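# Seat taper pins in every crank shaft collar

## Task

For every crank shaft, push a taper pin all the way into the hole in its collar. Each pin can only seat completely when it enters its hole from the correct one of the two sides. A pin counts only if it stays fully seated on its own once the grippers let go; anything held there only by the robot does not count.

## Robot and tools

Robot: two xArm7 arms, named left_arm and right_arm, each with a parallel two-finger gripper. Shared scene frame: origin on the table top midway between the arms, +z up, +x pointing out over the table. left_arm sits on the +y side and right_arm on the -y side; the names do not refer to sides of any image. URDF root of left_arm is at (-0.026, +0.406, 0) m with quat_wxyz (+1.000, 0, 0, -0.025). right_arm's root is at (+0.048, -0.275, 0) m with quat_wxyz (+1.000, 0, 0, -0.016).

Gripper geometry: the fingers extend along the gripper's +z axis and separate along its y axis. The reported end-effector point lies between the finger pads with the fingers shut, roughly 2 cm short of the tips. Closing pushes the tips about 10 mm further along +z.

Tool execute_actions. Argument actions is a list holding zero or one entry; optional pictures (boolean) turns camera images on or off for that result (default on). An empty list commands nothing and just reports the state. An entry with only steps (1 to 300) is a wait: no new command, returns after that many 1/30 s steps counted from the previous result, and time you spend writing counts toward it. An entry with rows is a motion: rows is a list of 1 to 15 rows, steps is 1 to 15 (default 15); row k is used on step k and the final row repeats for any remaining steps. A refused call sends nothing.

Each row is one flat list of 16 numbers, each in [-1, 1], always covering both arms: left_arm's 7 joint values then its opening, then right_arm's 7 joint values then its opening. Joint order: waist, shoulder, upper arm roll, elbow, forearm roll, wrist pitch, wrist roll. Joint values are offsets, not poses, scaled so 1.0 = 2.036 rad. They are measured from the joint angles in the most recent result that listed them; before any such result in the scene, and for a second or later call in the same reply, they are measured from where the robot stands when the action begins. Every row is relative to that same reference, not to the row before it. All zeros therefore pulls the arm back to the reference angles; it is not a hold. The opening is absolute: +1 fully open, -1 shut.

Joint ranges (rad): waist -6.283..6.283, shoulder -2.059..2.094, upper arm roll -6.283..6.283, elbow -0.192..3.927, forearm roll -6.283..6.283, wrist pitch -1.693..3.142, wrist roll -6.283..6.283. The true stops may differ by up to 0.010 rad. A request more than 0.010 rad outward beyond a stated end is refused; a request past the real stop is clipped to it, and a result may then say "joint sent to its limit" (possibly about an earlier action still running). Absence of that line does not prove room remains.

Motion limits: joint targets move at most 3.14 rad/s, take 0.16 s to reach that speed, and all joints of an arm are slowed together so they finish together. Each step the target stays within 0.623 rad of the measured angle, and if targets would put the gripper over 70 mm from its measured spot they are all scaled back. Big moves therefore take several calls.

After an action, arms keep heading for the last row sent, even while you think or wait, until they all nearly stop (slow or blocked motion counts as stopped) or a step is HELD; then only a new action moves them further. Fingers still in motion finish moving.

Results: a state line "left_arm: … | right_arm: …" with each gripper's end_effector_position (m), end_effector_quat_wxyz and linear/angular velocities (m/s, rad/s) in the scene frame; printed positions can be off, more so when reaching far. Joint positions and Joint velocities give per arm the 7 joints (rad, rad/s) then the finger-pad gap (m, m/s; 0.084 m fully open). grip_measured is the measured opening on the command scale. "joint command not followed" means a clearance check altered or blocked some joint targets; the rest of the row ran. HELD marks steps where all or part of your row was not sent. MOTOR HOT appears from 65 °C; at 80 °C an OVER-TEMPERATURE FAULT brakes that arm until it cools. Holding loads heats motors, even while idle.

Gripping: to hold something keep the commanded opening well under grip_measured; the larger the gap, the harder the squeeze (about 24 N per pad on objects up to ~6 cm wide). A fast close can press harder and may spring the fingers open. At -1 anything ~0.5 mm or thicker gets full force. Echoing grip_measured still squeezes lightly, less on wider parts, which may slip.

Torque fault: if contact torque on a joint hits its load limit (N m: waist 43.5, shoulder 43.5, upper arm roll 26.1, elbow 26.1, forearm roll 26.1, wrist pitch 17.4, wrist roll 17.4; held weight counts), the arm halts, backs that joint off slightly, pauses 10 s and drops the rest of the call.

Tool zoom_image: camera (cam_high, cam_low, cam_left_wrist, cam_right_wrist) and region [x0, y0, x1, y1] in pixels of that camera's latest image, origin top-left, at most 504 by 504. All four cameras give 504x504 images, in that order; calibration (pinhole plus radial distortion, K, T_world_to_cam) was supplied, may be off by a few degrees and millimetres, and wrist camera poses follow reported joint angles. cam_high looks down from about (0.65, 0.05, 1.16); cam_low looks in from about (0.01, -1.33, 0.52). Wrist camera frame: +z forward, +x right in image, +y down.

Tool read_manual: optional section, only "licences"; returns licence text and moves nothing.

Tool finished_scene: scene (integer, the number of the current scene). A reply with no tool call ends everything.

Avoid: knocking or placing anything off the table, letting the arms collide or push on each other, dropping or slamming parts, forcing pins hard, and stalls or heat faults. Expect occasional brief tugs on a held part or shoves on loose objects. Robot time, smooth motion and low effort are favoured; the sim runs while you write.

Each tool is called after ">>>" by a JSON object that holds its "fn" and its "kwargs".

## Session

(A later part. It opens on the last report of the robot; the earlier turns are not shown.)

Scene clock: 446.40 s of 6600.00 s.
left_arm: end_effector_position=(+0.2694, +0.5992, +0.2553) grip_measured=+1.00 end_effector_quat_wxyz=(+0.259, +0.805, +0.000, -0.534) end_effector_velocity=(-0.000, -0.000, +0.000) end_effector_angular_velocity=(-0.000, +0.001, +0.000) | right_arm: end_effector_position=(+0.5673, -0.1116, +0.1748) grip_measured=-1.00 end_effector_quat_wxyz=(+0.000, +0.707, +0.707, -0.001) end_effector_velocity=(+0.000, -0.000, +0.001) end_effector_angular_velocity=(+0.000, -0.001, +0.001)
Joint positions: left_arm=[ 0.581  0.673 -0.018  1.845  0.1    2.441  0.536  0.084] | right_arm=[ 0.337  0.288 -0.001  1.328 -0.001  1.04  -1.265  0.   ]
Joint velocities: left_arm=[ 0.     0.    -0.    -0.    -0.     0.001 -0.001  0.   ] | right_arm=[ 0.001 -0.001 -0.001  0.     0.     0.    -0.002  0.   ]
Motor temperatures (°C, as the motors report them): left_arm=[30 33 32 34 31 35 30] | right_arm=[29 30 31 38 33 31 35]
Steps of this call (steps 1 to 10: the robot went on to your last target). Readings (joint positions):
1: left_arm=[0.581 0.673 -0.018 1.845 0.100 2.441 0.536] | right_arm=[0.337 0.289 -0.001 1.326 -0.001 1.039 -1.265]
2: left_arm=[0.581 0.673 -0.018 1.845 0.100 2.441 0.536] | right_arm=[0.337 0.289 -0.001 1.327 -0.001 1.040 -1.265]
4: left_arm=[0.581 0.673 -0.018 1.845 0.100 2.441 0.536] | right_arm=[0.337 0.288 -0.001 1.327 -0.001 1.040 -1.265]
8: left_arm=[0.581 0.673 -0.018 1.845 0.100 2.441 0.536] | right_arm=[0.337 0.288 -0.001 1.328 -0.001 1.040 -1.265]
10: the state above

>>> {"fn": "execute_actions", "kwargs": {"actions": [{"rows": [
[0,0,0,0,0,0,0,1, 0,0.0034,0,-0.0035,0,-0.0068,0,-1],
[0,0,0,0,0,0,0,1, 0,0.0067,0,-0.0069,0,-0.0136,0,-1],
[0,0,0,0,0,0,0,1, 0,0.0101,0,-0.0104,0,-0.0204,0,-1],
[0,0,0,0,0,0,0,1, 0,0.0134,0,-0.0138,0,-0.0272,0,-1],
[0,0,0,0,0,0,0,1, 0,0.0168,0,-0.0173,0,-0.0341,0,-1],
[0,0,0,0,0,0,0,1, 0,0.0202,0,-0.0207,0,-0.0409,0,-1],
[0,0,0,0,0,0,0,1, 0,0.0235,0,-0.0242,0,-0.0477,0,-1],
[0,0,0,0,0,0,0,1, 0,0.0269,0,-0.0276,0,-0.0545,0,-1],
[0,0,0,0,0,0,0,1, 0,0.0302,0,-0.0311,0,-0.0613,0,-1],
[0,0,0,0,0,0,0,1, 0,0.0336,0,-0.0345,0,-0.0681,0,-1]], "steps": 15}], "pictures": false}}

>>> {"fn": "execute_actions", "kwargs": {"actions": [{"steps": 10}]}}

>>> {"fn": "zoom_image", "kwargs": {"camera": "cam_low", "region": [290, 160, 410, 280]}}

Scene clock: 456.40 s of 6600.00 s.
left_arm: end_effector_position=(+0.2694, +0.5992, +0.2553) grip_measured=+1.00 end_effector_quat_wxyz=(+0.259, +0.805, +0.000, -0.534) end_effector_velocity=(+0.000, +0.000, -0.001) end_effector_angular_velocity=(-0.001, +0.000, -0.000) | right_arm: end_effector_position=(+0.5661, -0.1120, +0.1204) grip_measured=-1.00 end_effector_quat_wxyz=(-0.001, +0.707, +0.707, -0.003) end_effector_velocity=(+0.012, +0.002, -0.008) end_effector_angular_velocity=(+0.014, -0.046, -0.003)
Joint positions: left_arm=[ 0.581  0.673 -0.018  1.845  0.1    2.441  0.536  0.084] | right_arm=[ 0.337  0.355 -0.001  1.259 -0.001  0.909 -1.265  0.   ]
Joint velocities: left_arm=[-0.     0.001  0.    -0.    -0.    -0.001  0.     0.   ] | right_arm=[-0.     0.017 -0.002 -0.011  0.001 -0.076  0.001  0.   ]
Motor temperatures (°C, as the motors report them): left_arm=[30 33 32 34 31 35 30] | right_arm=[29 30 31 38 33 31 35]
Steps of this call (steps 1 to 15: the robot went on to your last target; steps 16 to 90: nothing new was sent; then 6.50 s passed at rest; steps 91 to 105: all 15 steps of this action). Readings (joint positions):
91: left_arm=[0.581 0.673 -0.018 1.845 0.100 2.441 0.536] | right_arm=[0.337 0.288 -0.001 1.328 -0.001 1.040 -1.265]
92: left_arm=[0.581 0.673 -0.018 1.845 0.100 2.441 0.536] | right_arm=[0.337 0.289 -0.001 1.326 -0.001 1.036 -1.265]
94: left_arm=[0.581 0.673 -0.018 1.845 0.100 2.441 0.536] | right_arm=[0.337 0.297 -0.001 1.319 -0.001 1.019 -1.265]
98: left_arm=[0.581 0.673 -0.018 1.845 0.100 2.441 0.536] | right_arm=[0.337 0.322 -0.001 1.293 -0.001 0.972 -1.265]
105: the state above

Scene clock: 456.73 s of 6600.00 s.
left_arm: end_effector_position=(+0.2694, +0.5992, +0.2553) grip_measured=+1.00 end_effector_quat_wxyz=(+0.259, +0.805, +0.000, -0.534) end_effector_velocity=(-0.000, +0.000, +0.000) end_effector_angular_velocity=(+0.000, -0.001, -0.000) | right_arm: end_effector_position=(+0.5674, -0.1116, +0.1203) grip_measured=-1.00 end_effector_quat_wxyz=(+0.001, +0.707, +0.707, -0.000) end_effector_velocity=(-0.000, -0.000, -0.002) end_effector_angular_velocity=(-0.000, +0.002, -0.001)
Joint positions: left_arm=[ 0.581  0.673 -0.018  1.845  0.1    2.441  0.536  0.084] | right_arm=[ 0.337  0.356 -0.001  1.258 -0.001  0.902 -1.265  0.   ]
Joint velocities: left_arm=[ 0.    -0.001  0.     0.     0.    -0.     0.001  0.   ] | right_arm=[-0.001  0.002  0.    -0.001  0.    -0.002  0.     0.   ]
Motor temperatures (°C, as the motors report them): left_arm=[30 33 32 34 31 35 30] | right_arm=[29 30 31 38 33 31 35]
Steps of this call (steps 1 to 10: the robot went on to your last target). Readings (joint positions):
1: left_arm=[0.581 0.673 -0.018 1.845 0.100 2.441 0.536] | right_arm=[0.337 0.356 -0.001 1.258 -0.001 0.906 -1.265]
2: left_arm=[0.581 0.673 -0.018 1.845 0.100 2.441 0.536] | right_arm=[0.337 0.355 -0.001 1.259 -0.001 0.905 -1.265]
4: left_arm=[0.581 0.673 -0.018 1.845 0.100 2.441 0.536] | right_arm=[0.337 0.355 -0.001 1.259 -0.001 0.903 -1.265]
8: left_arm=[0.581 0.673 -0.018 1.845 0.100 2.441 0.536] | right_arm=[0.337 0.356 -0.001 1.258 -0.001 0.902 -1.265]
10: the state above
camera_calibration (this result's frames):
cam_left_wrist: T_world_to_cam=[[0.290231, -0.861466, 0.416705, 0.365725], [-0.447112, 0.262926, 0.854963, -0.185245], [-0.846084, -0.43445, -0.308862, 0.698369], [0, 0, 0, 1]] pos_world=[0.401909, 0.667171, 0.221678]
cam_right_wrist: T_world_to_cam=[[0.999787, -0.00110297, 0.0206321, -0.539434], [-0.00123537, -0.999979, 0.00640565, -0.040968], [0.0206246, -0.00642977, -0.999767, 0.241752], [0, 0, 0, 1]] pos_world=[0.534282, -0.0400077, 0.253087]

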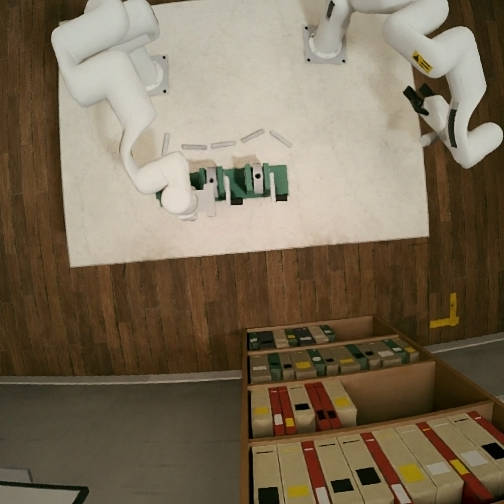

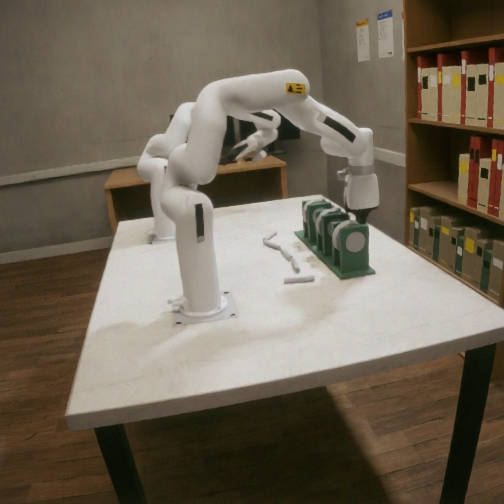

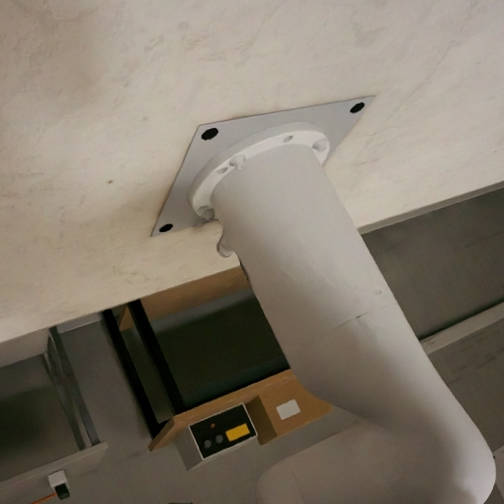

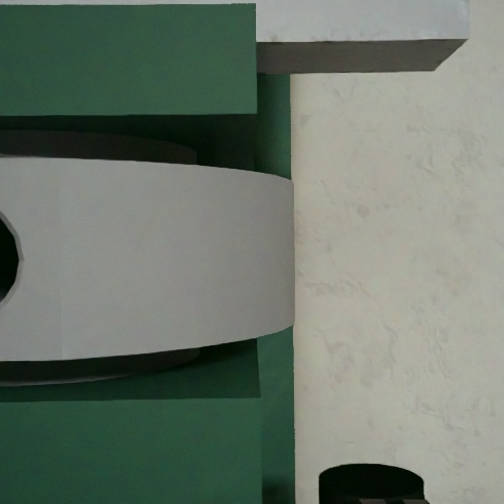

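Region (290, 160, 410, 280) of cam_low's 504x504 image, scaled by 4.200, with more detail than that image has.

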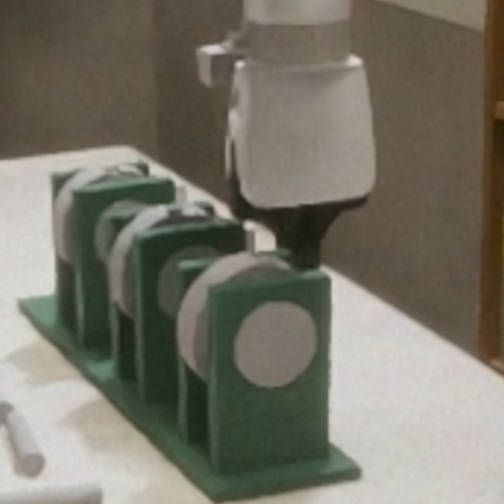

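>>> {"fn": "execute_actions", "kwargs": {"actions": [{"rows": [
[0,0,0,0,0,0,0,1, 0,-0.0336,0,0.0345,0,0.0681,0,-1],
[0,0,0,0,0,0,0,1, 0,-0.0336,0,0.0345,0,0.0681,0,-1],
[0,0,0,0,0,0,0,1, 0,-0.0336,0,0.0345,0,0.0681,0,-1],
[0,0,0,0,0,0,0,1, 0,-0.0336,0,0.0345,0,0.0681,0,-1],
[0,0,0,0,0,0,0,1, 0,-0.0336,0,0.0345,0,0.0681,0,-1],
[0,0,0,0,0,0,0,1, 0,-0.0336,0,0.0345,0,0.0681,0,-1],
[0,0,0,0,0,0,0,1, 0,-0.0336,0,0.0345,0,0.0681,0,-1],
[0,0,0,0,0,0,0,1, 0.1099,0.0679,0,0.1835,0,0.1156,0.1095,1]], "steps": 15}], "pictures": false}}

>>> {"fn": "execute_actions", "kwargs": {"actions": [{"steps": 20}]}}

Scene clock: 487.80 s of 6600.00 s.
left_arm: end_effector_position=(+0.2694, +0.5992, +0.2553) grip_measured=+1.00 end_effector_quat_wxyz=(+0.259, +0.805, +0.000, -0.534) end_effector_velocity=(+0.000, +0.000, +0.000) end_effector_angular_velocity=(+0.000, -0.002, -0.000) | right_arm: end_effector_position=(+0.5743, -0.0269, +0.1738) grip_measured=+0.12 end_effector_quat_wxyz=(+0.000, +0.706, +0.708, -0.000) end_effector_velocity=(-0.024, +0.471, +0.002) end_effector_angular_velocity=(+0.007, +0.021, +0.063)
Joint positions: left_arm=[ 0.581  0.673 -0.018  1.845  0.1    2.441  0.536  0.084] | right_arm=[ 0.471  0.413  0.001  1.506 -0.001  1.093 -1.133  0.049]
Joint velocities: left_arm=[ 0.    -0.001 -0.     0.001  0.     0.     0.001  0.   ] | right_arm=[0.718 0.627 0.033 0.944 0.002 0.333 0.684 0.183]
Motor temperatures (°C, as the motors report them): left_arm=[30 34 32 34 31 35 30] | right_arm=[29 30 31 37 33 31 35]
Steps of this call (steps 1 to 15: the robot went on to your last target; steps 16 to 90: nothing new was sent; then 27.57 s passed at rest; steps 91 to 105: all 15 steps of this action). Readings (joint positions):
91: left_arm=[0.581 0.673 -0.018 1.845 0.100 2.441 0.536] | right_arm=[0.337 0.356 -0.001 1.258 -0.001 0.902 -1.265]
92: left_arm=[0.581 0.673 -0.018 1.845 0.100 2.441 0.536] | right_arm=[0.337 0.354 -0.001 1.260 -0.001 0.909 -1.265]
94: left_arm=[0.581 0.673 -0.018 1.845 0.100 2.441 0.536] | right_arm=[0.337 0.337 -0.001 1.277 -0.001 0.955 -1.265]
98: left_arm=[0.581 0.673 -0.018 1.845 0.100 2.441 0.536] | right_arm=[0.338 0.291 -0.001 1.326 -0.001 1.021 -1.265]
105: the state above

Scene clock: 488.47 s of 6600.00 s.
left_arm: end_effector_position=(+0.2694, +0.5992, +0.2553) grip_measured=+1.00 end_effector_quat_wxyz=(+0.259, +0.805, +0.000, -0.534) end_effector_velocity=(+0.000, +0.000, +0.000) end_effector_angular_velocity=(+0.001, -0.002, -0.000) | right_arm: end_effector_position=(+0.5707, +0.0297, +0.1751) grip_measured=+1.00 end_effector_quat_wxyz=(+0.001, +0.707, +0.707, -0.000) end_effector_velocity=(-0.000, +0.001, +0.001) end_effector_angular_velocity=(+0.000, -0.001, +0.000)
Joint positions: left_arm=[ 0.581  0.673 -0.018  1.845  0.1    2.441  0.536  0.084] | right_arm=[ 0.561  0.494 -0.001  1.631 -0.001  1.137 -1.043  0.084]
Joint velocities: left_arm=[ 0.    -0.001 -0.     0.001 -0.    -0.001 -0.     0.   ] | right_arm=[ 0.002  0.001  0.     0.003 -0.     0.001  0.002  0.   ]
Motor temperatures (°C, as the motors report them): left_arm=[30 34 32 34 31 35 30] | right_arm=[29 30 31 37 33 31 35]
Steps of this call (steps 1 to 20: the robot went on to your last target). Readings (joint positions):
1: left_arm=[0.581 0.673 -0.018 1.845 0.100 2.441 0.536] | right_arm=[0.495 0.434 0.001 1.537 -0.001 1.104 -1.110]
2: left_arm=[0.581 0.673 -0.018 1.845 0.100 2.441 0.536] | right_arm=[0.516 0.454 0.002 1.567 -0.001 1.114 -1.090]
4: left_arm=[0.581 0.673 -0.018 1.845 0.100 2.441 0.536] | right_arm=[0.545 0.477 0.005 1.602 -0.001 1.126 -1.064]
8: left_arm=[0.581 0.673 -0.018 1.845 0.100 2.441 0.536] | right_arm=[0.557 0.490 -0.001 1.625 -0.001 1.135 -1.047]
20: the state above
camera_calibration (this result's frames):
cam_left_wrist: T_world_to_cam=[[0.290231, -0.861466, 0.416705, 0.365725], [-0.447112, 0.262926, 0.854963, -0.185245], [-0.846084, -0.43445, -0.308862, 0.698369], [0, 0, 0, 1]] pos_world=[0.401909, 0.667172, 0.221679]
cam_right_wrist: T_world_to_cam=[[0.999778, -0.000962859, 0.0210326, -0.543709], [-0.00110121, -0.999978, 0.00656734, 0.09981], [0.0210258, -0.00658905, -0.999757, 0.297146], [0, 0, 0, 1]] pos_world=[0.537451, 0.101242, 0.307854]

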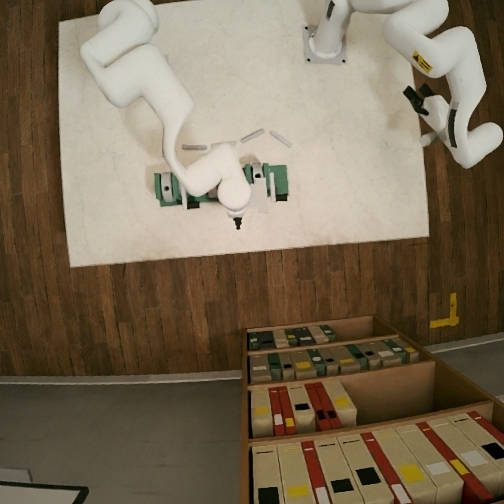

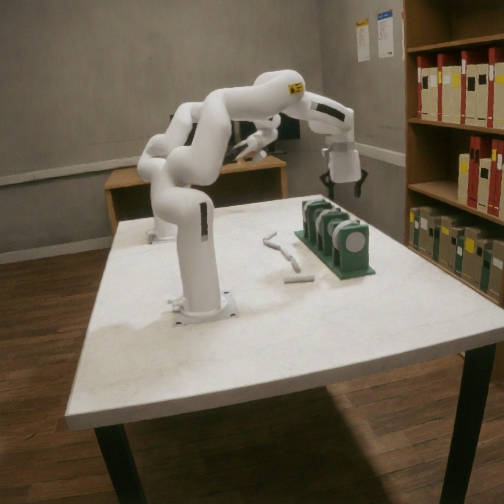

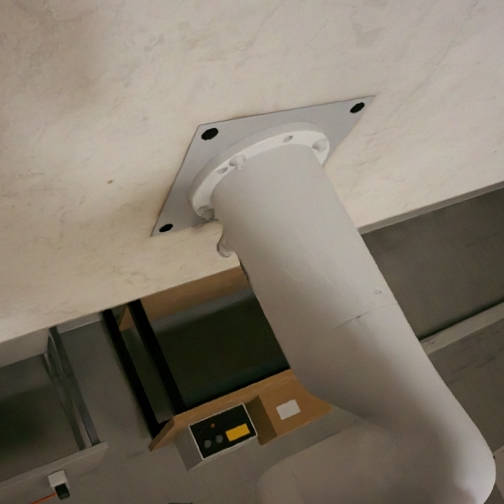

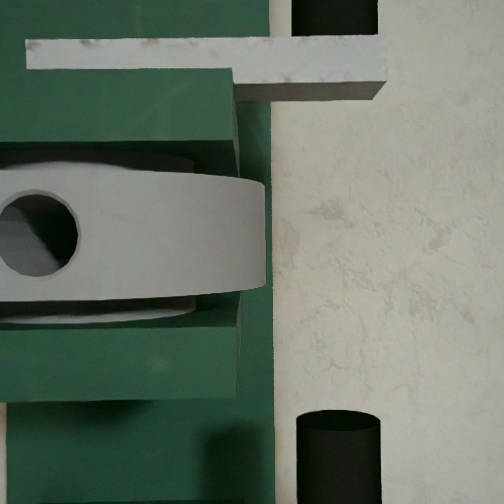

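>>> {"fn": "execute_actions", "kwargs": {"actions": [{"rows": [[0,0,0,0,0,0,0,1, 0.0037,0.0416,0,-0.0546,0,-0.0962,0.0043,1]], "steps": 15}], "pictures": false}}

>>> {"fn": "execute_actions", "kwargs": {"actions": [{"rows": [[0,0,0,0,0,0,0,1, 0,0,0,0,0,0,0,0.7],[0,0,0,0,0,0,0,1, 0,0,0,0,0,0,0,0.4],[0,0,0,0,0,0,0,1, 0,0,0,0,0,0,0,0.2],[0,0,0,0,0,0,0,1, 0,0,0,0,0,0,0,0.0],[0,0,0,0,0,0,0,1, 0,0,0,0,0,0,0,-0.1],[0,0,0,0,0,0,0,1, 0,0,0,0,0,0,0,-0.2],[0,0,0,0,0,0,0,1, 0,0,0,0,0,0,0,-0.25],[0,0,0,0,0,0,0,1, 0,0,0,0,0,0,0,-0.3],[0,0,0,0,0,0,0,1, 0,0,0,0,0,0,0,-0.35],[0,0,0,0,0,0,0,1, 0,0,0,0,0,0,0,-0.4],[0,0,0,0,0,0,0,1, 0,0,0,0,0,0,0,-0.45],[0,0,0,0,0,0,0,1, 0,0,0,0,0,0,0,-0.5],[0,0,0,0,0,0,0,1, 0,0,0,0,0,0,0,-0.55]], "steps": 15}]}}

Scene clock: 507.63 s of 6600.00 s.
left_arm: end_effector_position=(+0.2694, +0.5992, +0.2553) grip_measured=+1.00 end_effector_quat_wxyz=(+0.259, +0.805, +0.000, -0.534) end_effector_velocity=(+0.000, +0.000, +0.000) end_effector_angular_velocity=(+0.000, -0.001, +0.000) | right_arm: end_effector_position=(+0.5683, +0.0333, +0.0966) grip_measured=+1.00 end_effector_quat_wxyz=(+0.001, +0.707, +0.707, +0.003) end_effector_velocity=(-0.003, +0.000, -0.010) end_effector_angular_velocity=(+0.001, +0.001, -0.001)
Joint positions: left_arm=[ 0.581  0.673 -0.018  1.845  0.1    2.441  0.536  0.084] | right_arm=[ 0.568  0.575 -0.002  1.524 -0.001  0.943 -1.034  0.084]
Joint velocities: left_arm=[-0. -0.  0.  0. -0. -0. -0.  0.] | right_arm=[ 0.001  0.007  0.001 -0.019  0.001 -0.025  0.003 -0.   ]
Motor temperatures (°C, as the motors report them): left_arm=[30 34 32 35 31 35 30] | right_arm=[29 31 31 38 33 31 35]
Steps of this call (steps 1 to 15: the robot went on to your last target; steps 16 to 90: nothing new was sent; then 15.67 s passed at rest; steps 91 to 105: all 15 steps of this action). Readings (joint positions):
91: left_arm=[0.581 0.673 -0.018 1.845 0.100 2.441 0.536] | right_arm=[0.561 0.494 -0.001 1.631 -0.001 1.136 -1.043]
92: left_arm=[0.581 0.673 -0.018 1.845 0.100 2.441 0.536] | right_arm=[0.561 0.496 -0.001 1.629 -0.001 1.130 -1.042]
94: left_arm=[0.581 0.673 -0.018 1.845 0.100 2.441 0.536] | right_arm=[0.563 0.511 -0.002 1.608 -0.001 1.081 -1.040]
98: left_arm=[0.581 0.673 -0.018 1.845 0.100 2.441 0.536] | right_arm=[0.567 0.571 -0.001 1.531 -0.001 0.977 -1.035]
105: the state above

Scene clock: 508.13 s of 6600.00 s.
left_arm: end_effector_position=(+0.2694, +0.5992, +0.2553) grip_measured=+1.00 end_effector_quat_wxyz=(+0.259, +0.805, +0.000, -0.534) end_effector_velocity=(-0.000, -0.000, +0.000) end_effector_angular_velocity=(-0.000, +0.000, +0.000) | right_arm: end_effector_position=(+0.5668, +0.0333, +0.0954) grip_measured=-0.47 end_effector_quat_wxyz=(+0.001, +0.707, +0.707, +0.001) end_effector_velocity=(+0.001, -0.000, +0.001) end_effector_angular_velocity=(+0.002, -0.002, -0.004)
Joint positions: left_arm=[ 0.581  0.673 -0.018  1.845  0.1    2.441  0.536  0.084] | right_arm=[ 0.568  0.576 -0.001  1.522 -0.001  0.945 -1.034  0.024]
Joint velocities: left_arm=[ 0.    -0.001  0.    -0.002 -0.     0.    -0.    -0.   ] | right_arm=[-0.002 -0.001  0.001  0.001  0.    -0.     0.003 -0.   ]
Motor temperatures (°C, as the motors report them): left_arm=[30 34 32 35 31 35 30] | right_arm=[29 31 31 38 33 31 35]
Steps of this call (steps 1 to 15: all 15 steps of this action). Readings (joint positions):
1: left_arm=[0.581 0.673 -0.018 1.845 0.100 2.441 0.536] | right_arm=[0.568 0.576 -0.002 1.524 -0.001 0.943 -1.034]
2: left_arm=[0.581 0.673 -0.018 1.845 0.100 2.441 0.536] | right_arm=[0.568 0.576 -0.001 1.523 -0.001 0.943 -1.034]
4: left_arm=[0.581 0.673 -0.018 1.845 0.100 2.441 0.536] | right_arm=[0.568 0.575 -0.002 1.524 -0.001 0.943 -1.034]
8: left_arm=[0.581 0.673 -0.018 1.845 0.100 2.441 0.536] | right_arm=[0.568 0.575 -0.002 1.525 -0.001 0.943 -1.034]
15: the state above
camera_calibration (this result's frames):
cam_left_wrist: T_world_to_cam=[[0.290231, -0.861466, 0.416705, 0.365725], [-0.447111, 0.262926, 0.854963, -0.185245], [-0.846084, -0.43445, -0.308862, 0.698369], [0, 0, 0, 1]] pos_world=[0.401909, 0.667171, 0.221679]
cam_right_wrist: T_world_to_cam=[[0.999762, -0.00110148, 0.0217822, -0.538275], [-0.00122363, -0.999984, 0.00559547, 0.104145], [0.0217756, -0.0056208, -0.999747, 0.217073], [0, 0, 0, 1]] pos_world=[0.533547, 0.10477, 0.22816]

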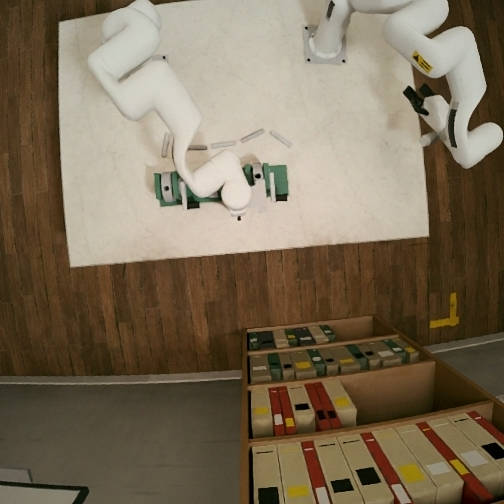

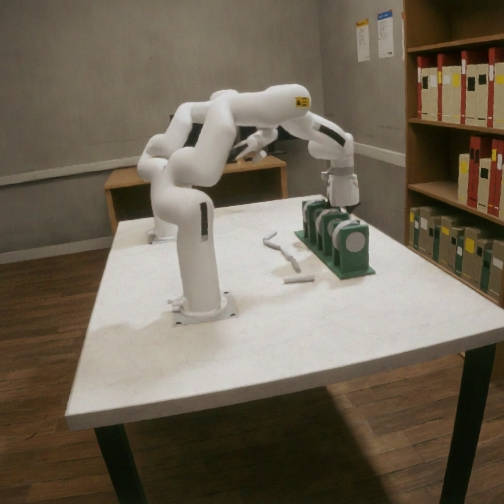

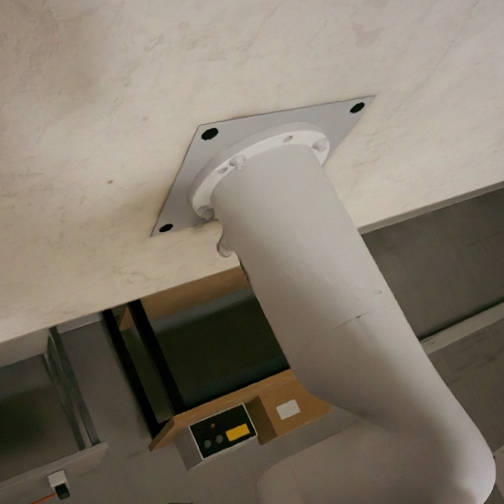

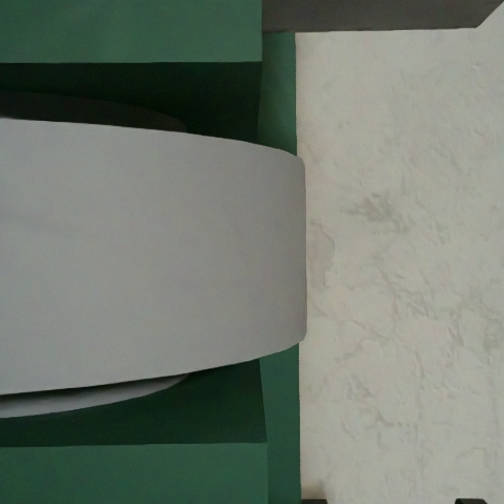

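>>> {"fn": "execute_actions", "kwargs": {"actions": [{"rows": [
[0,0,0,0,0,0,0,1, 0.0001,-0.0020,0,0.0007,0,0.0028,0.0001,-0.6],
[0,0,0,0,0,0,0,1, 0.0003,-0.0040,0,0.0015,0,0.0056,0.0002,-0.6],
[0,0,0,0,0,0,0,1, 0.0004,-0.0060,0,0.0022,0,0.0084,0.0003,-0.6],
[0,0,0,0,0,0,0,1, 0.0006,-0.0079,0,0.0029,0,0.0111,0.0003,-0.6],
[0,0,0,0,0,0,0,1, 0.0007,-0.0099,0,0.0036,0,0.0139,0.0004,-0.6],
[0,0,0,0,0,0,0,1, 0.0009,-0.0119,0,0.0044,0,0.0167,0.0005,-0.6],
[0,0,0,0,0,0,0,1, 0.0010,-0.0139,0,0.0051,0,0.0195,0.0006,-0.6],
[0,0,0,0,0,0,0,1, 0.0014,-0.0167,0,0.0042,0,0.0214,0.0010,-0.6],
[0,0,0,0,0,0,0,1, 0.0018,-0.0196,0,0.0032,0,0.0233,0.0014,-0.6],
[0,0,0,0,0,0,0,1, 0.0022,-0.0224,0,0.0023,0,0.0252,0.0018,-0.6],
[0,0,0,0,0,0,0,1, 0.0027,-0.0253,0,0.0014,0,0.0272,0.0023,-0.6],
[0,0,0,0,0,0,0,1, 0.0031,-0.0281,0,0.0005,0,0.0291,0.0027,-0.6],
[0,0,0,0,0,0,0,1, 0.0035,-0.0310,0,-0.0005,0,0.0310,0.0031,-0.6],
[0,0,0,0,0,0,0,1, 0.0039,-0.0338,0,-0.0014,0,0.0329,0.0035,-0.6]], "steps": 15}], "pictures": false}}

>>> {"fn": "execute_actions", "kwargs": {"actions": [{"steps": 10}]}}

Scene clock: 524.47 s of 6600.00 s.
left_arm: end_effector_position=(+0.2694, +0.5992, +0.2553) grip_measured=+1.00 end_effector_quat_wxyz=(+0.259, +0.805, +0.000, -0.534) end_effector_velocity=(-0.000, -0.000, -0.000) end_effector_angular_velocity=(-0.001, +0.002, +0.000) | right_arm: end_effector_position=(+0.5610, +0.0332, +0.1258) grip_measured=-0.47 end_effector_quat_wxyz=(+0.001, +0.707, +0.707, +0.001) end_effector_velocity=(-0.027, -0.001, +0.062) end_effector_angular_velocity=(-0.003, +0.007, +0.002)
Joint positions: left_arm=[ 0.581  0.673 -0.018  1.845  0.1    2.441  0.536  0.084] | right_arm=[ 0.574  0.519 -0.002  1.524 -0.001  1.003 -1.029  0.024]
Joint velocities: left_arm=[-0.     0.002 -0.     0.     0.     0.001 -0.    -0.   ] | right_arm=[ 0.02  -0.151  0.001 -0.048 -0.     0.111  0.019 -0.   ]
Motor temperatures (°C, as the motors report them): left_arm=[30 34 32 35 31 35 30] | right_arm=[29 31 31 41 33 32 35]
Steps of this call (steps 1 to 15: the robot went on to your last target; steps 16 to 90: nothing new was sent; then 12.83 s passed at rest; steps 91 to 105: all 15 steps of this action). Readings (joint positions):
91: left_arm=[0.581 0.673 -0.018 1.845 0.100 2.441 0.536] | right_arm=[0.568 0.575 -0.001 1.524 -0.001 0.945 -1.034]
92: left_arm=[0.581 0.673 -0.018 1.845 0.100 2.441 0.536] | right_arm=[0.568 0.575 -0.001 1.524 -0.001 0.946 -1.034]
94: left_arm=[0.581 0.673 -0.018 1.845 0.100 2.441 0.536] | right_arm=[0.568 0.570 -0.002 1.526 -0.001 0.953 -1.034]
98: left_arm=[0.581 0.673 -0.018 1.845 0.100 2.441 0.536] | right_arm=[0.570 0.555 -0.002 1.531 -0.001 0.973 -1.033]
105: the state above

Scene clock: 524.80 s of 6600.00 s.
left_arm: end_effector_position=(+0.2694, +0.5992, +0.2553) grip_measured=+1.00 end_effector_quat_wxyz=(+0.259, +0.805, +0.000, -0.534) end_effector_velocity=(+0.000, -0.000, -0.001) end_effector_angular_velocity=(+0.000, +0.001, +0.001) | right_arm: end_effector_position=(+0.5586, +0.0333, +0.1302) grip_measured=-0.47 end_effector_quat_wxyz=(+0.001, +0.707, +0.707, +0.000) end_effector_velocity=(-0.001, +0.001, +0.002) end_effector_angular_velocity=(+0.000, +0.001, +0.000)
Joint positions: left_arm=[ 0.581  0.673 -0.018  1.845  0.1    2.441  0.536  0.084] | right_arm=[ 0.576  0.508 -0.001  1.52  -0.001  1.011 -1.027  0.024]
Joint velocities: left_arm=[ 0.     0.001  0.    -0.    -0.    -0.    -0.001  0.   ] | right_arm=[ 0.002 -0.004  0.001 -0.001  0.     0.003  0.002  0.   ]
Motor temperatures (°C, as the motors report them): left_arm=[30 34 32 35 31 35 30] | right_arm=[29 31 31 41 33 32 35]
Steps of this call (steps 1 to 10: the robot went on to your last target). Readings (joint positions):
1: left_arm=[0.581 0.673 -0.018 1.845 0.100 2.441 0.536] | right_arm=[0.575 0.515 -0.002 1.522 -0.001 1.006 -1.028]
2: left_arm=[0.581 0.673 -0.018 1.845 0.100 2.441 0.536] | right_arm=[0.575 0.512 -0.001 1.521 -0.001 1.008 -1.028]
4: left_arm=[0.581 0.673 -0.018 1.845 0.100 2.441 0.536] | right_arm=[0.576 0.510 -0.001 1.520 -0.001 1.010 -1.027]
8: left_arm=[0.581 0.673 -0.018 1.845 0.100 2.441 0.536] | right_arm=[0.576 0.508 -0.001 1.520 -0.001 1.011 -1.027]
10: the state above
camera_calibration (this result's frames):
cam_left_wrist: T_world_to_cam=[[0.290231, -0.861466, 0.416704, 0.365725], [-0.447111, 0.262925, 0.854963, -0.185245], [-0.846084, -0.43445, -0.308862, 0.698369], [0, 0, 0, 1]] pos_world=[0.401909, 0.667171, 0.221679]
cam_right_wrist: T_world_to_cam=[[0.999769, -0.00105965, 0.0214667, -0.530757], [-0.00119266, -0.99998, 0.00618403, 0.103791], [0.0214597, -0.0062082, -0.99975, 0.252282], [0, 0, 0, 1]] pos_world=[0.525344, 0.104793, 0.262971]

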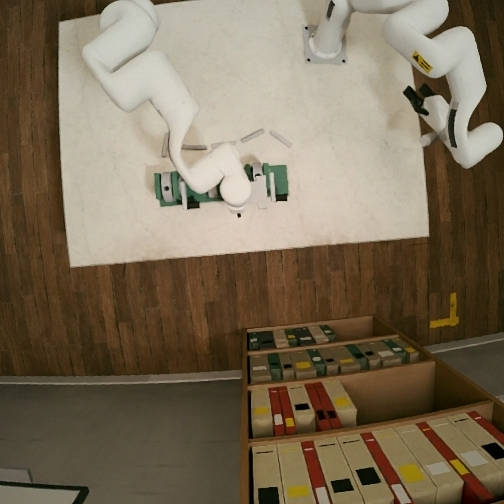

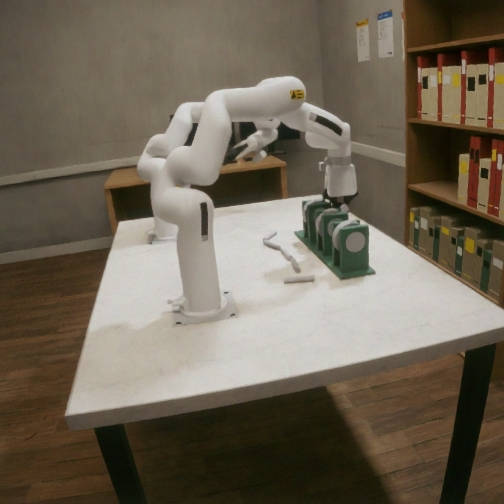

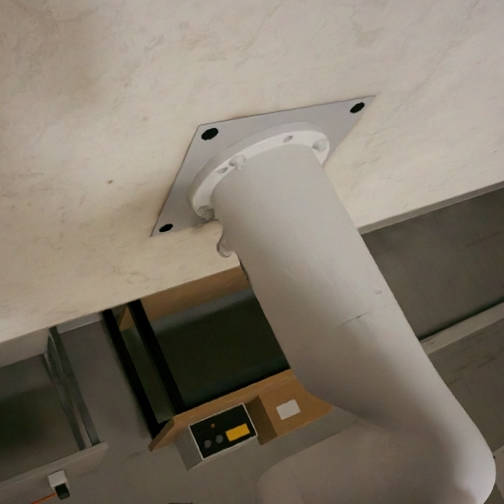

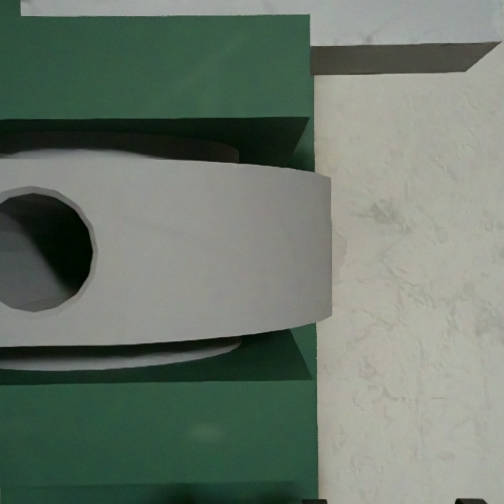

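>>> {"fn": "execute_actions", "kwargs": {"actions": [{"rows": [
[0,0,0,0,0,0,0,1, 0,0,0,0,0,0,0,-0.35],
[0,0,0,0,0,0,0,1, 0,0,0,0,0,0,0,-0.2],
[0,0,0,0,0,0,0,1, 0,0,0,0,0,0,0,-0.2],
[0,0,0,0,0,0,0,1, 0.0014,-0.0055,0,-0.0051,0,0.0005,0.0014,-0.2],
[0,0,0,0,0,0,0,1, 0.0027,-0.0111,0,-0.0101,0,0.0010,0.0027,-0.2],
[0,0,0,0,0,0,0,1, 0.0041,-0.0166,0,-0.0152,0,0.0016,0.0041,-0.2],
[0,0,0,0,0,0,0,1, 0.0054,-0.0221,0,-0.0202,0,0.0021,0.0055,-0.2],
[0,0,0,0,0,0,0,1, 0.0068,-0.0277,0,-0.0253,0,0.0026,0.0069,-0.2],
[0,0,0,0,0,0,0,1, 0.0082,-0.0332,0,-0.0304,0,0.0031,0.0082,-0.2],
[0,0,0,0,0,0,0,1, 0.0095,-0.0387,0,-0.0354,0,0.0036,0.0096,-0.2],
[0,0,0,0,0,0,0,1, 0.0109,-0.0442,0,-0.0405,0,0.0042,0.0110,-0.2],
[0,0,0,0,0,0,0,1, 0.0122,-0.0498,0,-0.0455,0,0.0047,0.0123,-0.2],
[0,0,0,0,0,0,0,1, 0.0136,-0.0553,0,-0.0506,0,0.0052,0.0137,-0.2]], "steps": 15}], "pictures": false}}

>>> {"fn": "execute_actions", "kwargs": {"actions": [{"steps": 10}]}}

>>> {"fn": "zoom_image", "kwargs": {"camera": "cam_low", "region": [270, 150, 390, 270]}}

Scene clock: 542.20 s of 6600.00 s.
left_arm: end_effector_position=(+0.2694, +0.5992, +0.2553) grip_measured=+1.00 end_effector_quat_wxyz=(+0.259, +0.805, +0.000, -0.534) end_effector_velocity=(+0.000, +0.000, +0.001) end_effector_angular_velocity=(+0.001, -0.001, -0.000) | right_arm: end_effector_position=(+0.5326, +0.0339, +0.1515) grip_measured=-0.21 end_effector_quat_wxyz=(+0.001, +0.707, +0.707, +0.001) end_effector_velocity=(-0.080, -0.002, +0.019) end_effector_angular_velocity=(-0.034, +0.063, +0.023)
Joint positions: left_arm=[ 0.581  0.673 -0.018  1.845  0.1    2.441  0.536  0.084] | right_arm=[ 0.6    0.409 -0.001  1.432 -0.001  1.02  -1.003  0.035]
Joint velocities: left_arm=[-0.    -0.001 -0.     0.001  0.     0.001  0.    -0.   ] | right_arm=[ 0.059 -0.194  0.013 -0.215  0.     0.051  0.048 -0.   ]
Motor temperatures (°C, as the motors report them): left_arm=[30 34 32 35 31 35 30] | right_arm=[29 31 31 42 33 32 35]
Steps of this call (steps 1 to 30: the robot went on to your last target; steps 31 to 90: nothing new was sent; then 13.90 s passed at rest; steps 91 to 105: all 15 steps of this action). Readings (joint positions):
91: left_arm=[0.581 0.673 -0.018 1.845 0.100 2.441 0.536] | right_arm=[0.576 0.507 -0.001 1.520 -0.001 1.012 -1.027]
92: left_arm=[0.581 0.673 -0.018 1.845 0.100 2.441 0.536] | right_arm=[0.576 0.507 -0.001 1.522 -0.001 1.009 -1.027]
94: left_arm=[0.581 0.673 -0.018 1.845 0.100 2.441 0.536] | right_arm=[0.576 0.504 -0.001 1.527 -0.001 1.007 -1.027]
98: left_arm=[0.581 0.673 -0.018 1.845 0.100 2.441 0.536] | right_arm=[0.582 0.480 -0.002 1.499 -0.001 1.012 -1.021]
105: the state above

Scene clock: 542.53 s of 6600.00 s.
left_arm: end_effector_position=(+0.2694, +0.5992, +0.2553) grip_measured=+1.00 end_effector_quat_wxyz=(+0.259, +0.805, +0.000, -0.534) end_effector_velocity=(-0.000, -0.000, -0.001) end_effector_angular_velocity=(-0.001, +0.002, +0.000) | right_arm: end_effector_position=(+0.5277, +0.0336, +0.1529) grip_measured=-0.21 end_effector_quat_wxyz=(+0.000, +0.707, +0.707, -0.000) end_effector_velocity=(-0.000, -0.000, +0.001) end_effector_angular_velocity=(-0.001, -0.001, -0.001)
Joint positions: left_arm=[ 0.581  0.673 -0.018  1.845  0.1    2.441  0.536  0.084] | right_arm=[ 0.604  0.396 -0.001  1.417 -0.001  1.021 -0.999  0.035]
Joint velocities: left_arm=[ 0.     0.001  0.    -0.002 -0.    -0.    -0.001  0.   ] | right_arm=[ 0.001 -0.004 -0.001 -0.001 -0.001  0.002  0.002 -0.   ]
Motor temperatures (°C, as the motors report them): left_arm=[30 34 32 35 31 35 30] | right_arm=[29 31 31 42 33 32 35]
Steps of this call (steps 1 to 10: the robot went on to your last target). Readings (joint positions):
1: left_arm=[0.581 0.673 -0.018 1.845 0.100 2.441 0.536] | right_arm=[0.602 0.404 -0.001 1.427 -0.001 1.021 -1.002]
2: left_arm=[0.581 0.673 -0.018 1.845 0.100 2.441 0.536] | right_arm=[0.602 0.401 -0.000 1.423 -0.001 1.022 -1.001]
4: left_arm=[0.581 0.673 -0.018 1.845 0.100 2.441 0.536] | right_arm=[0.603 0.398 -0.000 1.420 -0.001 1.022 -1.000]
8: left_arm=[0.581 0.673 -0.018 1.845 0.100 2.441 0.536] | right_arm=[0.604 0.396 -0.001 1.418 -0.001 1.021 -0.999]
10: the state above
camera_calibration (this result's frames):
cam_left_wrist: T_world_to_cam=[[0.290231, -0.861466, 0.416705, 0.365725], [-0.447111, 0.262926, 0.854963, -0.185245], [-0.846084, -0.43445, -0.308862, 0.698369], [0, 0, 0, 1]] pos_world=[0.401909, 0.667171, 0.221679]
cam_right_wrist: T_world_to_cam=[[0.999787, -0.00053982, 0.0206209, -0.500291], [-0.000665304, -0.999981, 0.00607892, 0.103714], [0.0206172, -0.00609134, -0.999769, 0.276092], [0, 0, 0, 1]] pos_world=[0.494561, 0.105124, 0.285714]

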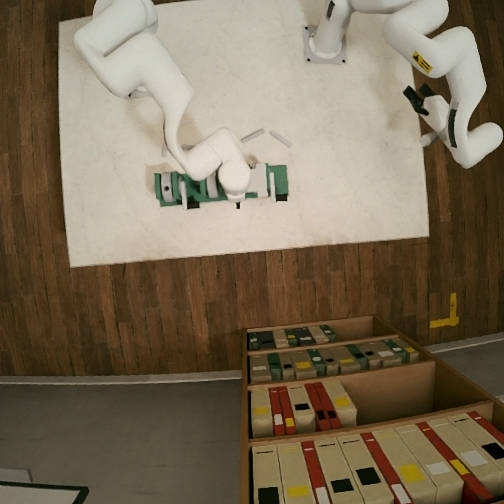

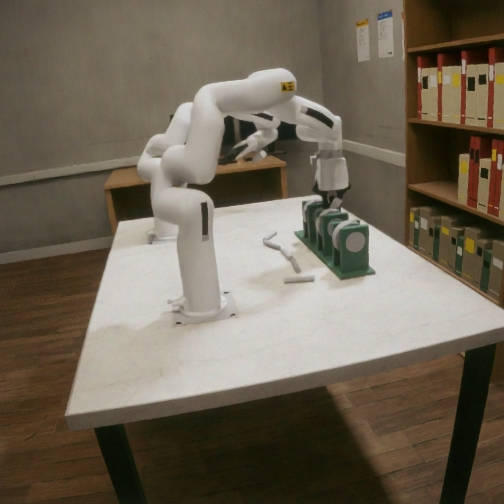

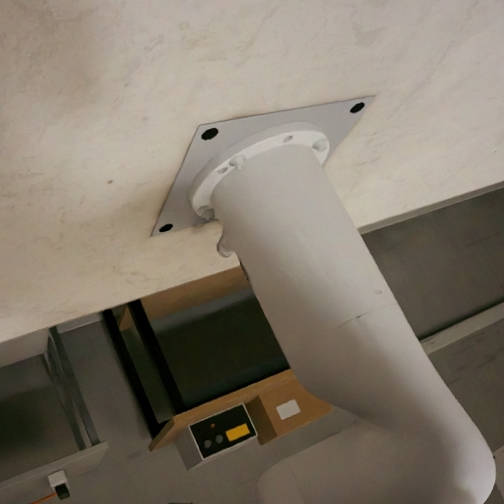

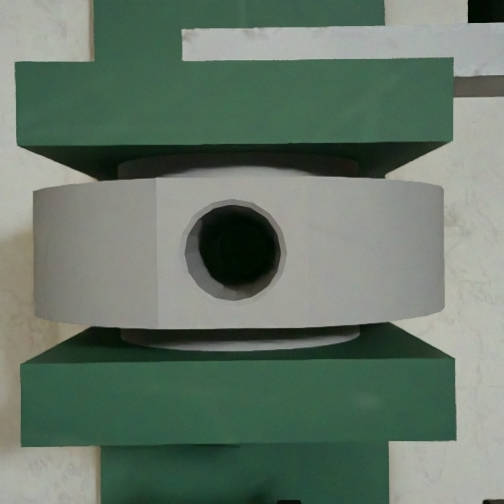

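Region (270, 150, 390, 270) of cam_low's 504x504 image, scaled by 4.200, with more detail than that image has.

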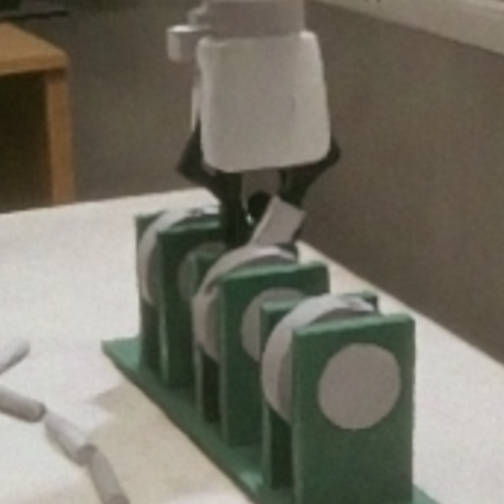

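>>> {"fn": "execute_actions", "kwargs": {"actions": [{"rows": [
[0,0,0,0,0,0,0,1, 0.0024,-0.0073,0,-0.0086,0,-0.0013,0.0024,-0.2],
[0,0,0,0,0,0,0,1, 0.0048,-0.0146,0,-0.0172,0,-0.0026,0.0049,-0.2],
[0,0,0,0,0,0,0,1, 0.0072,-0.0219,0,-0.0258,0,-0.0039,0.0073,-0.2],
[0,0,0,0,0,0,0,1, 0.0097,-0.0293,0,-0.0345,0,-0.0052,0.0097,-0.2],
[0,0,0,0,0,0,0,1, 0.0121,-0.0366,0,-0.0431,0,-0.0065,0.0121,-0.2],
[0,0,0,0,0,0,0,1, 0.0145,-0.0439,0,-0.0517,0,-0.0078,0.0146,-0.2],
[0,0,0,0,0,0,0,1, 0.0169,-0.0512,0,-0.0603,0,-0.0091,0.0170,-0.2],
[0,0,0,0,0,0,0,1, 0.0196,-0.0566,0,-0.0697,0,-0.0131,0.0197,-0.2],
[0,0,0,0,0,0,0,1, 0.0223,-0.0620,0,-0.0791,0,-0.0171,0.0224,-0.2],
[0,0,0,0,0,0,0,1, 0.0250,-0.0674,0,-0.0885,0,-0.0211,0.0251,-0.2],
[0,0,0,0,0,0,0,1, 0.0278,-0.0728,0,-0.0978,0,-0.0250,0.0279,-0.2],
[0,0,0,0,0,0,0,1, 0.0305,-0.0782,0,-0.1072,0,-0.0290,0.0306,-0.2],
[0,0,0,0,0,0,0,1, 0.0332,-0.0836,0,-0.1166,0,-0.0330,0.0333,-0.2],
[0,0,0,0,0,0,0,1, 0.0359,-0.0890,0,-0.1260,0,-0.0370,0.0360,-0.2]], "steps": 15}], "pictures": false}}

>>> {"fn": "execute_actions", "kwargs": {"actions": [{"steps": 10}]}}

>>> {"fn": "zoom_image", "kwargs": {"camera": "cam_low", "region": [250, 150, 370, 270]}}

Scene clock: 593.23 s of 6600.00 s.
left_arm: end_effector_position=(+0.2694, +0.5992, +0.2553) grip_measured=+1.00 end_effector_quat_wxyz=(+0.259, +0.805, +0.000, -0.534) end_effector_velocity=(+0.000, +0.000, -0.001) end_effector_angular_velocity=(+0.000, -0.001, +0.000) | right_arm: end_effector_position=(+0.4697, +0.0332, +0.1555) grip_measured=-0.21 end_effector_quat_wxyz=(+0.000, +0.707, +0.707, -0.001) end_effector_velocity=(-0.145, +0.000, -0.037) end_effector_angular_velocity=(-0.006, +0.015, +0.014)
Joint positions: left_arm=[ 0.581  0.673 -0.018  1.845  0.1    2.441  0.536  0.084] | right_arm=[ 0.664  0.241 -0.001  1.204 -0.001  0.965 -0.939  0.035]
Joint velocities: left_arm=[ 0.     0.001 -0.     0.001 -0.    -0.001 -0.    -0.   ] | right_arm=[ 0.155 -0.308  0.009 -0.532  0.002 -0.209  0.149 -0.   ]
Motor temperatures (°C, as the motors report them): left_arm=[30 34 32 35 31 35 30] | right_arm=[29 31 31 38 33 31 35]
Steps of this call (steps 1 to 30: the robot went on to your last target; steps 31 to 90: nothing new was sent; then 47.20 s passed at rest; steps 91 to 105: all 15 steps of this action). Readings (joint positions):
91: left_arm=[0.581 0.673 -0.018 1.845 0.100 2.441 0.536] | right_arm=[0.604 0.395 -0.001 1.416 -0.001 1.022 -0.999]
92: left_arm=[0.581 0.673 -0.018 1.845 0.100 2.441 0.536] | right_arm=[0.605 0.392 -0.002 1.413 -0.001 1.020 -0.998]
94: left_arm=[0.581 0.673 -0.018 1.845 0.100 2.441 0.536] | right_arm=[0.610 0.375 -0.002 1.393 -0.001 1.017 -0.992]
98: left_arm=[0.581 0.673 -0.018 1.845 0.100 2.441 0.536] | right_arm=[0.627 0.323 -0.001 1.331 -0.001 1.009 -0.975]
105: the state above

Scene clock: 593.57 s of 6600.00 s.
left_arm: end_effector_position=(+0.2694, +0.5992, +0.2553) grip_measured=+1.00 end_effector_quat_wxyz=(+0.259, +0.805, +0.000, -0.534) end_effector_velocity=(-0.000, -0.000, -0.000) end_effector_angular_velocity=(-0.001, -0.000, -0.000) | right_arm: end_effector_position=(+0.4588, +0.0340, +0.1536) grip_measured=-0.21 end_effector_quat_wxyz=(+0.000, +0.707, +0.707, +0.001) end_effector_velocity=(-0.003, -0.003, -0.002) end_effector_angular_velocity=(-0.004, +0.004, -0.006)
Joint positions: left_arm=[ 0.581  0.673 -0.018  1.845  0.1    2.441  0.536  0.084] | right_arm=[ 0.677  0.215 -0.     1.163 -0.001  0.946 -0.926  0.035]
Joint velocities: left_arm=[-0.    -0.     0.    -0.001 -0.    -0.001  0.001 -0.   ] | right_arm=[ 0.001 -0.006 -0.002 -0.013 -0.    -0.001  0.006 -0.   ]
Motor temperatures (°C, as the motors report them): left_arm=[30 34 32 35 31 35 30] | right_arm=[29 31 31 38 33 31 35]
Steps of this call (steps 1 to 10: the robot went on to your last target). Readings (joint positions):
1: left_arm=[0.581 0.673 -0.018 1.845 0.100 2.441 0.536] | right_arm=[0.669 0.232 -0.001 1.189 -0.001 0.959 -0.935]
2: left_arm=[0.581 0.673 -0.018 1.845 0.100 2.441 0.536] | right_arm=[0.672 0.226 0.000 1.179 -0.001 0.955 -0.932]
4: left_arm=[0.581 0.673 -0.018 1.845 0.100 2.441 0.536] | right_arm=[0.675 0.220 0.001 1.169 -0.001 0.951 -0.929]
8: left_arm=[0.581 0.673 -0.018 1.845 0.100 2.441 0.536] | right_arm=[0.677 0.216 -0.000 1.164 -0.000 0.946 -0.927]
10: the state above
camera_calibration (this result's frames):
cam_left_wrist: T_world_to_cam=[[0.290231, -0.861466, 0.416705, 0.365725], [-0.447111, 0.262926, 0.854963, -0.185245], [-0.846084, -0.43445, -0.308862, 0.698369], [0, 0, 0, 1]] pos_world=[0.401909, 0.667171, 0.221679]
cam_right_wrist: T_world_to_cam=[[0.999768, -0.0004124, 0.0215434, -0.431535], [-0.000519168, -0.999988, 0.00495062, 0.104107], [0.021541, -0.00496065, -0.999756, 0.277759], [0, 0, 0, 1]] pos_world=[0.425505, 0.105305, 0.286472]

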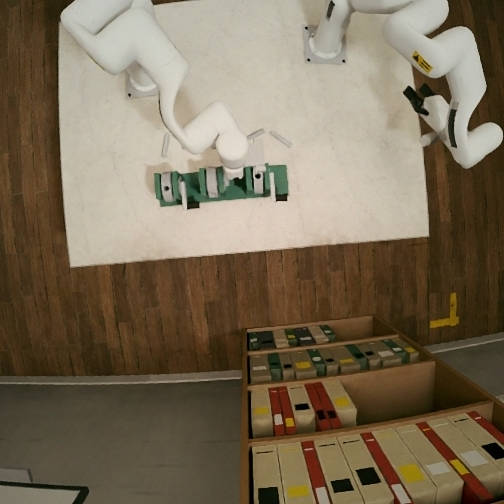

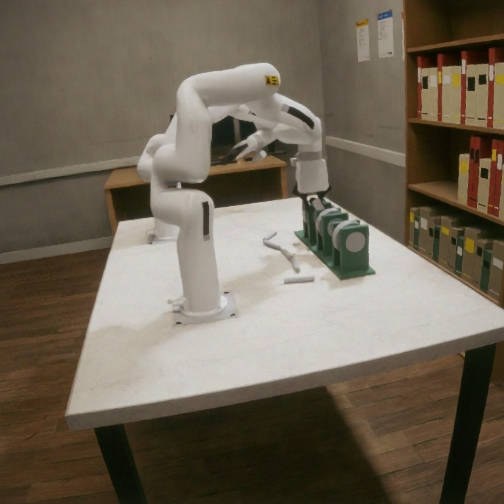

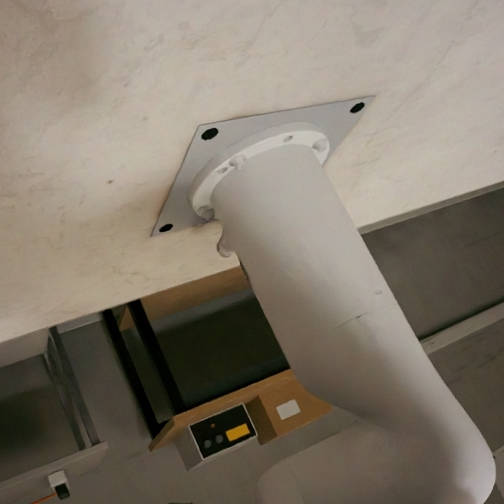

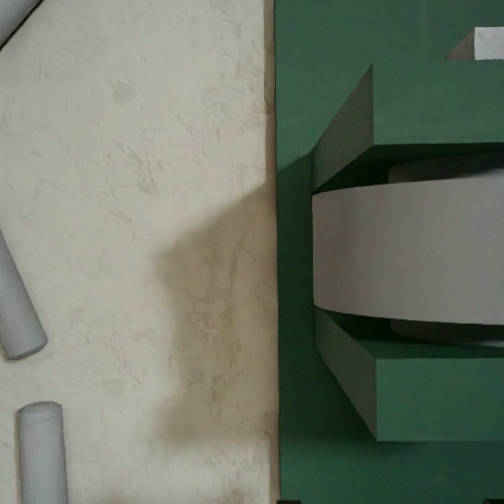

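Region (250, 150, 370, 270) of cam_low's 504x504 image, scaled by 4.200, with more detail than that image has.

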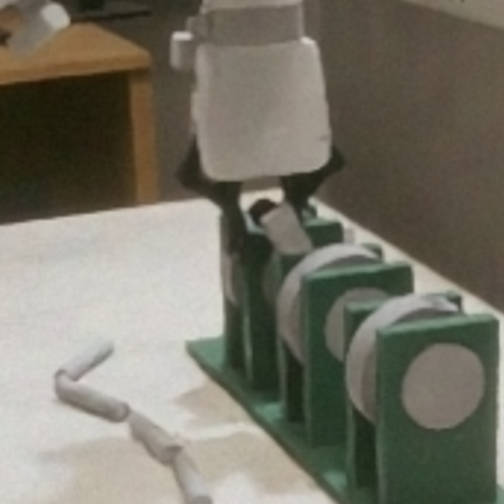

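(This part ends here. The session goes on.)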